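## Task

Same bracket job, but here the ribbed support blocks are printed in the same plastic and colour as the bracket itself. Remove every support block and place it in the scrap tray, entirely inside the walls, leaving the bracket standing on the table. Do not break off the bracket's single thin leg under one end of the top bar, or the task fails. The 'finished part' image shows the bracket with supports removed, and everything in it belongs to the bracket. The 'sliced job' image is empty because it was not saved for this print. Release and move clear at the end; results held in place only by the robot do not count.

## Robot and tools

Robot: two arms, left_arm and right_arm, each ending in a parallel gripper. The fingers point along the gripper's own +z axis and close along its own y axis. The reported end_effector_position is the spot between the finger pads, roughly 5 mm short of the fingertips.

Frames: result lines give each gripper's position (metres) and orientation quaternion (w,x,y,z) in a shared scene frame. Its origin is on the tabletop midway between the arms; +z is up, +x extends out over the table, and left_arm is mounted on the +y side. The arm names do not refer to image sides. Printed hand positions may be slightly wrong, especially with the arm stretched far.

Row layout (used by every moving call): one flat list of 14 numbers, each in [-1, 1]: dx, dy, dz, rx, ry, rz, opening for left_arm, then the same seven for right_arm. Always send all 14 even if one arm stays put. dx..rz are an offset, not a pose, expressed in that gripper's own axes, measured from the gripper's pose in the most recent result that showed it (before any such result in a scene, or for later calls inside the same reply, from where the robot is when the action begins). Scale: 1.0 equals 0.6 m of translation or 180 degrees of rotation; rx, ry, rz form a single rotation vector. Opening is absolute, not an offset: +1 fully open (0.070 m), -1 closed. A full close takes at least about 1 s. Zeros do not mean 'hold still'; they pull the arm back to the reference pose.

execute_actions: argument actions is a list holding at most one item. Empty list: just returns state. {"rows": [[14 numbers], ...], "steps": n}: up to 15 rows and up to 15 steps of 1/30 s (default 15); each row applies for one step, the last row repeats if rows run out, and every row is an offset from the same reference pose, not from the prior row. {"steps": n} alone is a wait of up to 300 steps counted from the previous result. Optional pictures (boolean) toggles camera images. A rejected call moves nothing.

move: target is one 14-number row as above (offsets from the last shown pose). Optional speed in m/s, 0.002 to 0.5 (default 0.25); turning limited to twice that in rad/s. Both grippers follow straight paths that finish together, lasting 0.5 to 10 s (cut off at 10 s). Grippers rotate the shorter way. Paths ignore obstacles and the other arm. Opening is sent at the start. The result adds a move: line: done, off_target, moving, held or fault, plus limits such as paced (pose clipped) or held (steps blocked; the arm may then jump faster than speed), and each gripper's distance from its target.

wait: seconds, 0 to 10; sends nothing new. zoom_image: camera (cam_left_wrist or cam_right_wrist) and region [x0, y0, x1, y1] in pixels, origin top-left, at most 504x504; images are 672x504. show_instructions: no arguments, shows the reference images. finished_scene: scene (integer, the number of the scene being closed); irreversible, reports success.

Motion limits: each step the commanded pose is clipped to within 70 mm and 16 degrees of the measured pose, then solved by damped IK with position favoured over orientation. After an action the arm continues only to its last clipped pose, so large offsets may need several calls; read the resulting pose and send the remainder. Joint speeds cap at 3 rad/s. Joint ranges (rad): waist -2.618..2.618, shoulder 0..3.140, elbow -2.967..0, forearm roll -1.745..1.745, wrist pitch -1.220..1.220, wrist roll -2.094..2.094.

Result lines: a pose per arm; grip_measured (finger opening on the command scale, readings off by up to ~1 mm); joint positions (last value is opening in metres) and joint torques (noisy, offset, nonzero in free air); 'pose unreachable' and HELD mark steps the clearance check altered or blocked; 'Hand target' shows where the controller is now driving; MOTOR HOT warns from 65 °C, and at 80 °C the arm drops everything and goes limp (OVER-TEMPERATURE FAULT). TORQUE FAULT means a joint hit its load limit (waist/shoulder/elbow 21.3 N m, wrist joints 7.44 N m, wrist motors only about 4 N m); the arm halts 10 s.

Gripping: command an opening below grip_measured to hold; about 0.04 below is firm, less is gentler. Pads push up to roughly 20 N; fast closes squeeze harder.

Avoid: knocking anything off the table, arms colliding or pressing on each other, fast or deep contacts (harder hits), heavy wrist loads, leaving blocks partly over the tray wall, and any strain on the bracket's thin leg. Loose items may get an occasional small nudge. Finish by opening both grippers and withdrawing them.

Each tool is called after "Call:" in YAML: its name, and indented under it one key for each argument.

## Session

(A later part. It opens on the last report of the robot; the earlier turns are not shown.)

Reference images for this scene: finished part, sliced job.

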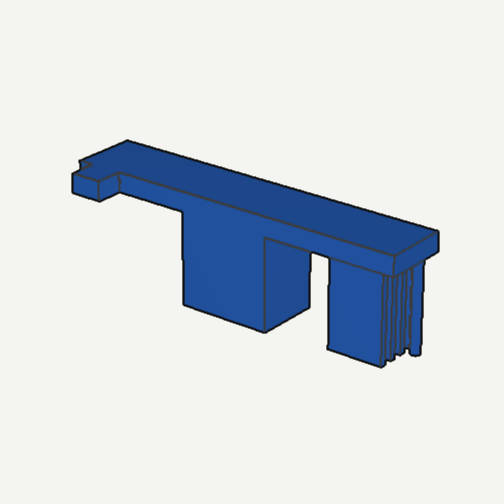

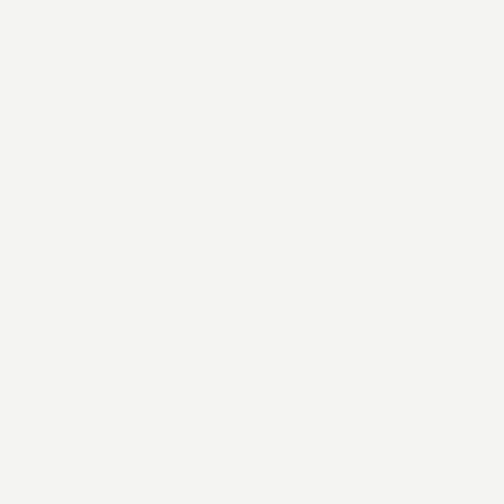

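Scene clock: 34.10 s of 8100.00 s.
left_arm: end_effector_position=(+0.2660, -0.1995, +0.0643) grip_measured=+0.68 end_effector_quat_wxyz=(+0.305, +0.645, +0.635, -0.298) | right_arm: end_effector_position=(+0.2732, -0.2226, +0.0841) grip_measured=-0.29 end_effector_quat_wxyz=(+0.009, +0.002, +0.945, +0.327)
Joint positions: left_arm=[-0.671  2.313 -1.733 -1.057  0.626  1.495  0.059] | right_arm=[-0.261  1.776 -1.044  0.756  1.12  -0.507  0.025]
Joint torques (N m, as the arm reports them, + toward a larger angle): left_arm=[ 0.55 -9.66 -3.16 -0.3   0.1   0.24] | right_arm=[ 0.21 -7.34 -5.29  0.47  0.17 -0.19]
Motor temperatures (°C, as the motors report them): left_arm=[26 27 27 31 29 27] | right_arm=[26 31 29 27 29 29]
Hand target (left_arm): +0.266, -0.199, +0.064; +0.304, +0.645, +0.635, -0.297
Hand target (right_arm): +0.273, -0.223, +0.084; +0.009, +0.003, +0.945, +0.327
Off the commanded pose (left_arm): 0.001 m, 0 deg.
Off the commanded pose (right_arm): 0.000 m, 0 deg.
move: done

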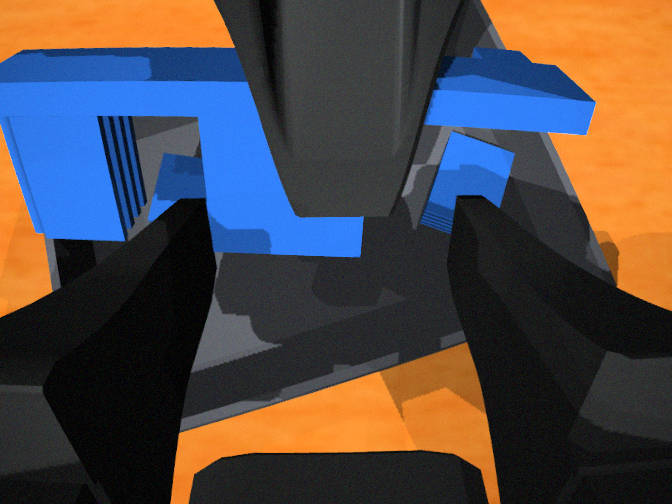

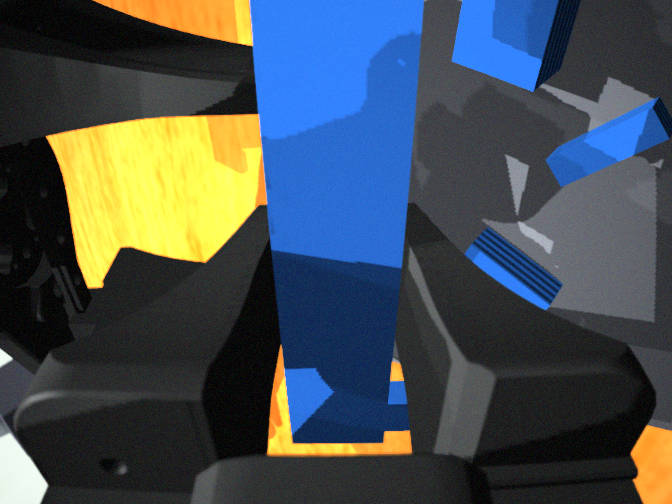

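Call:
move:
  target: [0.1,0,-0.45,0,0,0,1,0,0,-0.03,0,0,0,-0.5]

Call:
move:
  target: [0.2,0,-0.2,-0.2,0,0,1,0,0.22,0.185,0.212,0,0,-0.5]

Call:
move:
  target: [0,0,0,0,0,0,1,0,0,0.08,0,0,0,-0.5]
  speed: 0.08

Scene clock: 36.80 s of 8100.00 s.
left_arm: end_effector_position=(+0.2614, +0.0473, +0.1882) grip_measured=+1.00 end_effector_quat_wxyz=(+0.305, +0.643, +0.635, -0.301) | right_arm: end_effector_position=(+0.2730, -0.2339, +0.0984) grip_measured=-0.29 end_effector_quat_wxyz=(+0.009, +0.002, +0.945, +0.327)
Joint positions: left_arm=[-0.119  1.675 -1.213 -0.971  1.117  1.71   0.07 ] | right_arm=[-0.296  1.754 -1.078  0.727  1.181 -0.489  0.025]
Joint torques (N m, as the arm reports them, + toward a larger angle): left_arm=[-0.3  -4.54 -3.88 -0.68 -0.14  0.21] | right_arm=[ 0.47 -7.41 -5.51  0.52  0.35  0.2 ]
Motor temperatures (°C, as the motors report them): left_arm=[26 27 27 31 28 27] | right_arm=[26 31 29 27 29 29]
Hand target (left_arm): +0.262, +0.047, +0.188; +0.305, +0.643, +0.635, -0.301
Hand target (right_arm): +0.273, -0.234, +0.098; +0.009, +0.002, +0.945, +0.327
Off the commanded pose (left_arm): 0.005 m, 0 deg.
Off the commanded pose (right_arm): 0.000 m, 0 deg.
move: off_target (left_arm)

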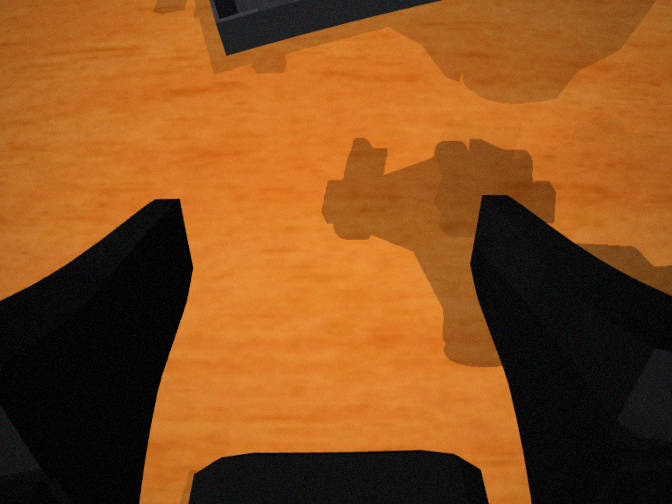

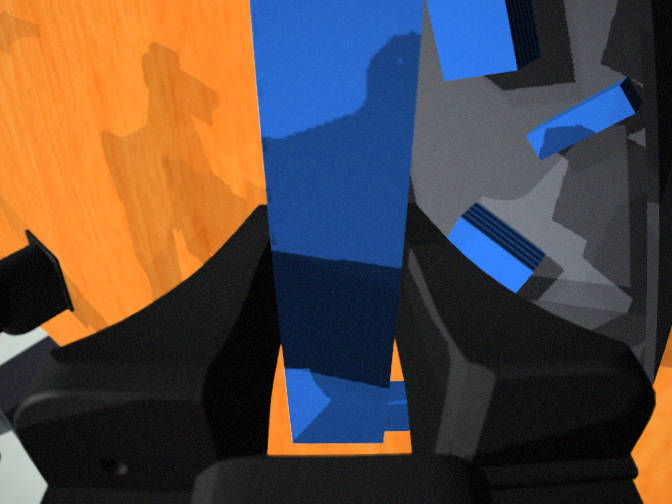

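Scene clock: 38.50 s of 8100.00 s.
left_arm: end_effector_position=(+0.2605, +0.2137, +0.1704) grip_measured=+1.00 end_effector_quat_wxyz=(+0.441, +0.508, +0.735, -0.083) | right_arm: end_effector_position=(+0.2721, -0.0577, +0.0943) grip_measured=-0.29 end_effector_quat_wxyz=(+0.022, +0.003, +0.999, +0.026)
Joint positions: left_arm=[ 0.36   1.228 -0.65  -1.127  0.828  2.104  0.07 ] | right_arm=[ 0.553  1.989 -1.616  0.012  1.217  0.714  0.025]
Joint torques (N m, as the arm reports them, + toward a larger angle): left_arm=[-0.32 -1.34 -3.72 -0.76  0.21  0.19] | right_arm=[  0.3  -10.07  -4.44   0.16   0.06  -0.14]
Motor temperatures (°C, as the motors report them): left_arm=[26 27 27 31 28 27] | right_arm=[26 31 29 27 29 29]
Hand target (left_arm): +0.261, +0.213, +0.171; +0.441, +0.508, +0.735, -0.083
Hand target (right_arm): +0.272, -0.058, +0.094; +0.022, +0.004, +0.999, +0.026
Off the commanded pose (left_arm): 0.004 m, 7 deg.
Off the commanded pose (right_arm): 0.005 m, 3 deg.
joint sent to its limit (left arm) — the command would take joint 6 (wrist roll) past its upper limit, so that joint was sent only as far as its limit.
joint sent to its limit (right arm) — the command would take joint 5 (wrist pitch) past its upper limit, so that joint was sent only as far as its limit.
move: off_target (left_arm, right_arm)

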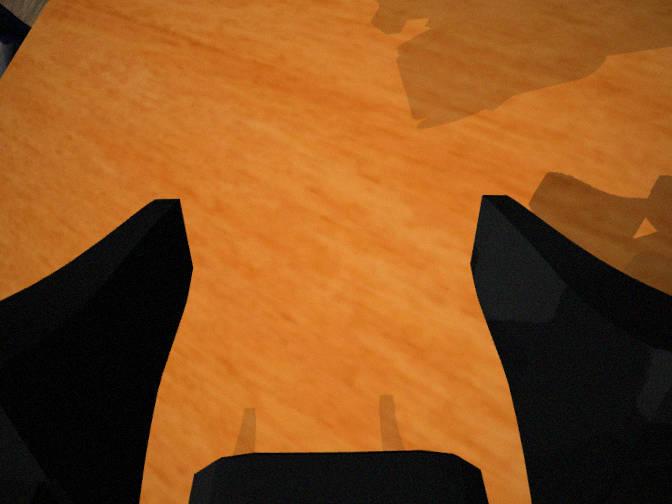

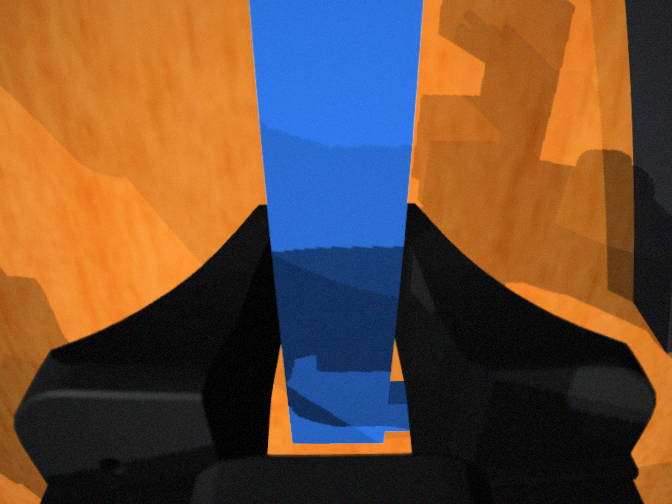

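Scene clock: 39.37 s of 8100.00 s.
left_arm: end_effector_position=(+0.2605, +0.2137, +0.1705) grip_measured=+1.00 end_effector_quat_wxyz=(+0.441, +0.508, +0.735, -0.083) | right_arm: end_effector_position=(+0.2739, -0.0558, +0.0452) grip_measured=-0.29 end_effector_quat_wxyz=(+0.021, +0.004, +0.999, +0.025)
Joint positions: left_arm=[ 0.36   1.228 -0.65  -1.127  0.828  2.104  0.07 ] | right_arm=[ 0.554  2.05  -1.513  0.013  1.056  0.714  0.025]
Joint torques (N m, as the arm reports them, + toward a larger angle): left_arm=[-0.16 -1.59 -3.59 -0.6   0.14  0.18] | right_arm=[  1.84 -10.36  -6.1    0.17   0.12  -0.13]
Motor temperatures (°C, as the motors report them): left_arm=[26 27 27 31 28 27] | right_arm=[26 31 29 27 29 29]
Hand target (left_arm): +0.261, +0.214, +0.170; +0.441, +0.508, +0.735, -0.083
Hand target (right_arm): +0.274, -0.055, +0.046; +0.022, +0.004, +0.999, +0.026
Off the commanded pose (left_arm): 0.000 m, 0 deg.
Off the commanded pose (right_arm): 0.001 m, 0 deg.
move: done

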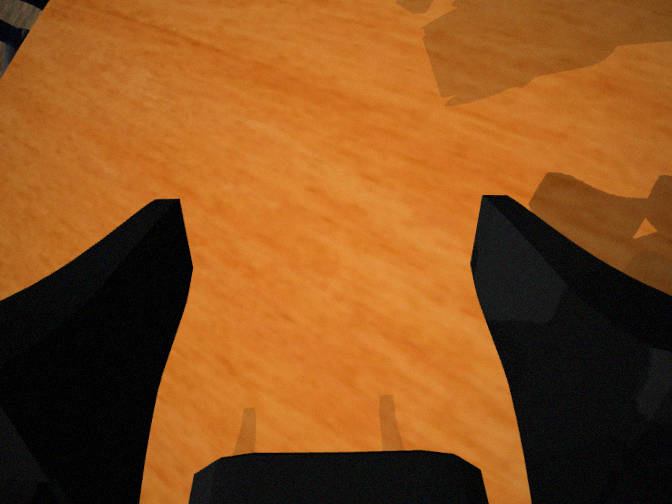

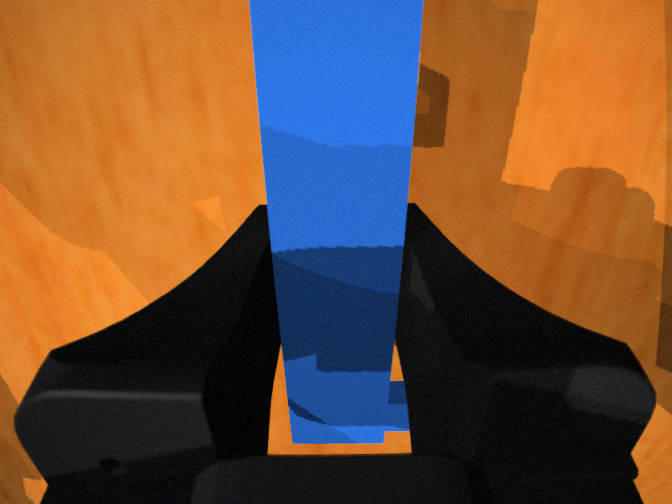

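Call:
move:
  target: [0,0,0,0,0,0,1,0,0,0.025,0.015,0.016,0,-0.5]
  speed: 0.025

Call:
move:
  target: [0,0,0,0,0,0,1,0,0,0,0,0,0,1]

Call:
move:
  target: [0,0,0,0,0,0,1,0,-0.08,-0.25,0,-0.08,0,1]

Scene clock: 41.87 s of 8100.00 s.
left_arm: end_effector_position=(+0.2605, +0.2137, +0.1705) grip_measured=+1.00 end_effector_quat_wxyz=(+0.441, +0.508, +0.735, -0.083) | right_arm: end_effector_position=(+0.2744, -0.0552, +0.0298) grip_measured=-0.29 end_effector_quat_wxyz=(-0.005, +0.004, +1.000, +0.002)
Joint positions: left_arm=[ 0.36   1.228 -0.65  -1.127  0.828  2.104  0.07 ] | right_arm=[ 0.555  2.125 -1.58   0.01   1.117  0.716  0.025]
Joint torques (N m, as the arm reports them, + toward a larger angle): left_arm=[-0.16 -1.4  -3.42 -0.56  0.14  0.19] | right_arm=[ 1.87 -9.45 -5.88  0.    0.13  0.29]
Motor temperatures (°C, as the motors report them): left_arm=[26 27 27 31 28 27] | right_arm=[26 31 29 27 29 29]
Hand target (left_arm): +0.261, +0.214, +0.170; +0.441, +0.508, +0.735, -0.083
Hand target (right_arm): +0.274, -0.055, +0.030; -0.004, +0.004, +1.000, +0.002
Off the commanded pose (left_arm): 0.000 m, 0 deg.
Off the commanded pose (right_arm): 0.000 m, 0 deg.
move: done

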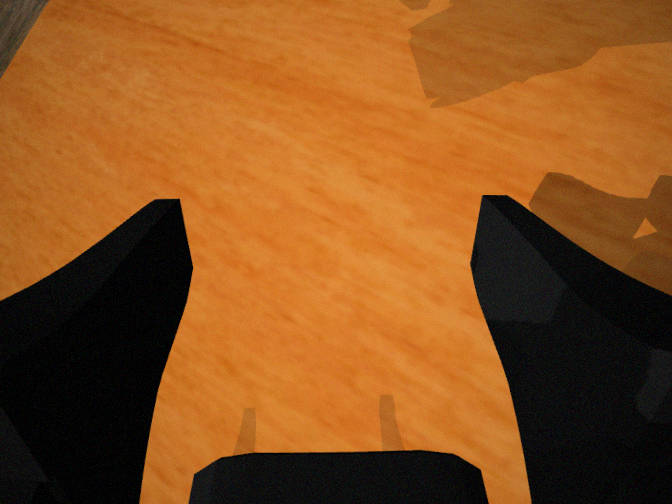

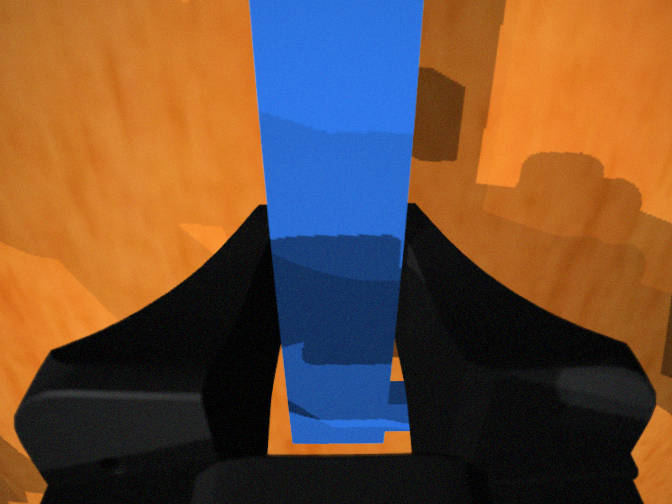

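Scene clock: 42.73 s of 8100.00 s.
left_arm: end_effector_position=(+0.2605, +0.2137, +0.1705) grip_measured=+1.00 end_effector_quat_wxyz=(+0.441, +0.508, +0.735, -0.083) | right_arm: end_effector_position=(+0.2744, -0.0552, +0.0298) grip_measured=+1.00 end_effector_quat_wxyz=(-0.004, +0.004, +1.000, +0.002)
Joint positions: left_arm=[ 0.36   1.228 -0.65  -1.127  0.828  2.104  0.07 ] | right_arm=[ 0.555  2.125 -1.58   0.01   1.117  0.716  0.07 ]
Joint torques (N m, as the arm reports them, + toward a larger angle): left_arm=[-0.05 -1.4  -3.55 -0.53  0.14  0.17] | right_arm=[ 1.86 -9.43 -5.5   0.02  0.14  0.29]
Motor temperatures (°C, as the motors report them): left_arm=[26 27 27 31 28 27] | right_arm=[26 31 29 27 29 29]
Hand target (left_arm): +0.261, +0.214, +0.170; +0.441, +0.508, +0.735, -0.083
Hand target (right_arm): +0.274, -0.055, +0.030; -0.005, +0.004, +1.000, +0.002
Off the commanded pose (left_arm): 0.000 m, 0 deg.
Off the commanded pose (right_arm): 0.000 m, 0 deg.
move: done

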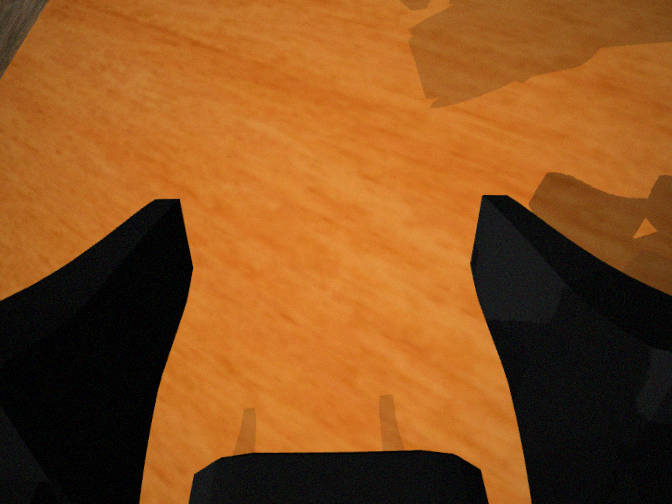

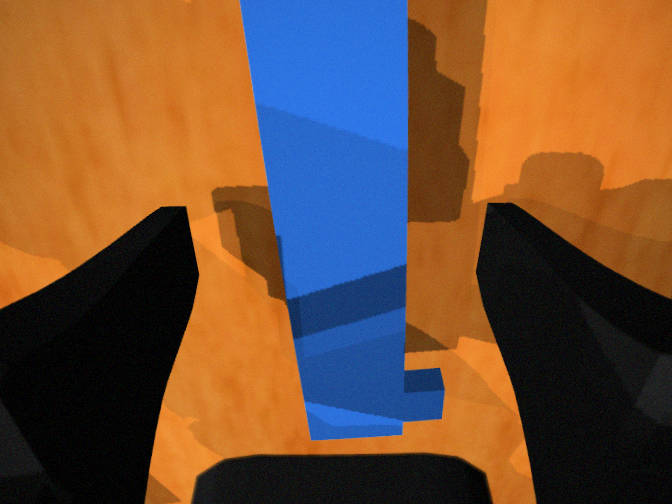

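Scene clock: 43.80 s of 8100.00 s.
left_arm: end_effector_position=(+0.2605, +0.2137, +0.1705) grip_measured=+1.00 end_effector_quat_wxyz=(+0.441, +0.508, +0.735, -0.083) | right_arm: end_effector_position=(+0.2758, -0.1028, +0.1808) grip_measured=+1.00 end_effector_quat_wxyz=(+0.146, +0.000, +0.989, +0.023)
Joint positions: left_arm=[ 0.36   1.228 -0.65  -1.127  0.828  2.104  0.07 ] | right_arm=[ 0.553  1.713 -1.522 -0.164  1.217  0.749  0.07 ]
Joint torques (N m, as the arm reports them, + toward a larger angle): left_arm=[-0.06 -1.37 -3.55 -0.56  0.16  0.18] | right_arm=[ 0.15 -5.93 -4.83  0.05 -0.03 -0.16]
Motor temperatures (°C, as the motors report them): left_arm=[26 27 27 31 28 27] | right_arm=[26 31 29 27 29 29]
Hand target (left_arm): +0.261, +0.214, +0.170; +0.441, +0.508, +0.735, -0.083
Hand target (right_arm): +0.276, -0.103, +0.181; +0.146, +0.000, +0.989, +0.023
Off the commanded pose (left_arm): 0.000 m, 0 deg.
Off the commanded pose (right_arm): 0.002 m, 4 deg.
joint sent to its limit (right arm) — the command would take joint 5 (wrist pitch) past its upper limit, so that joint was sent only as far as its limit.
move: off_target (right_arm)

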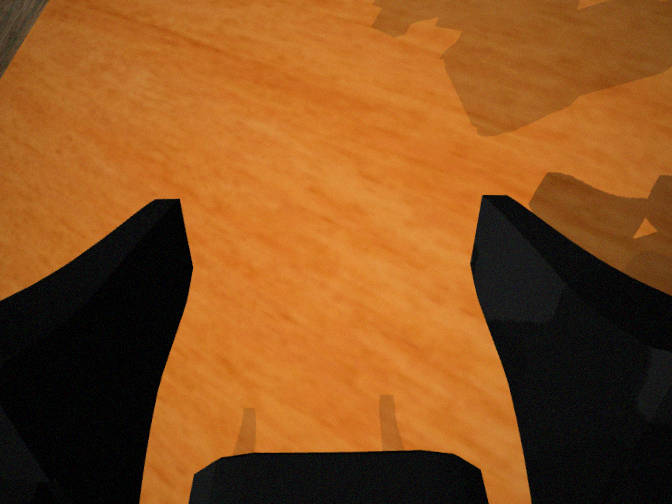

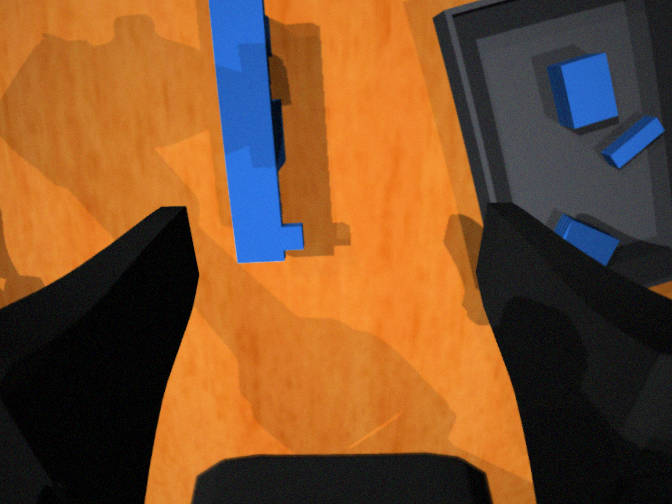

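Call:
finished_scene:
  scene: 2

The scene is finished: the task was done.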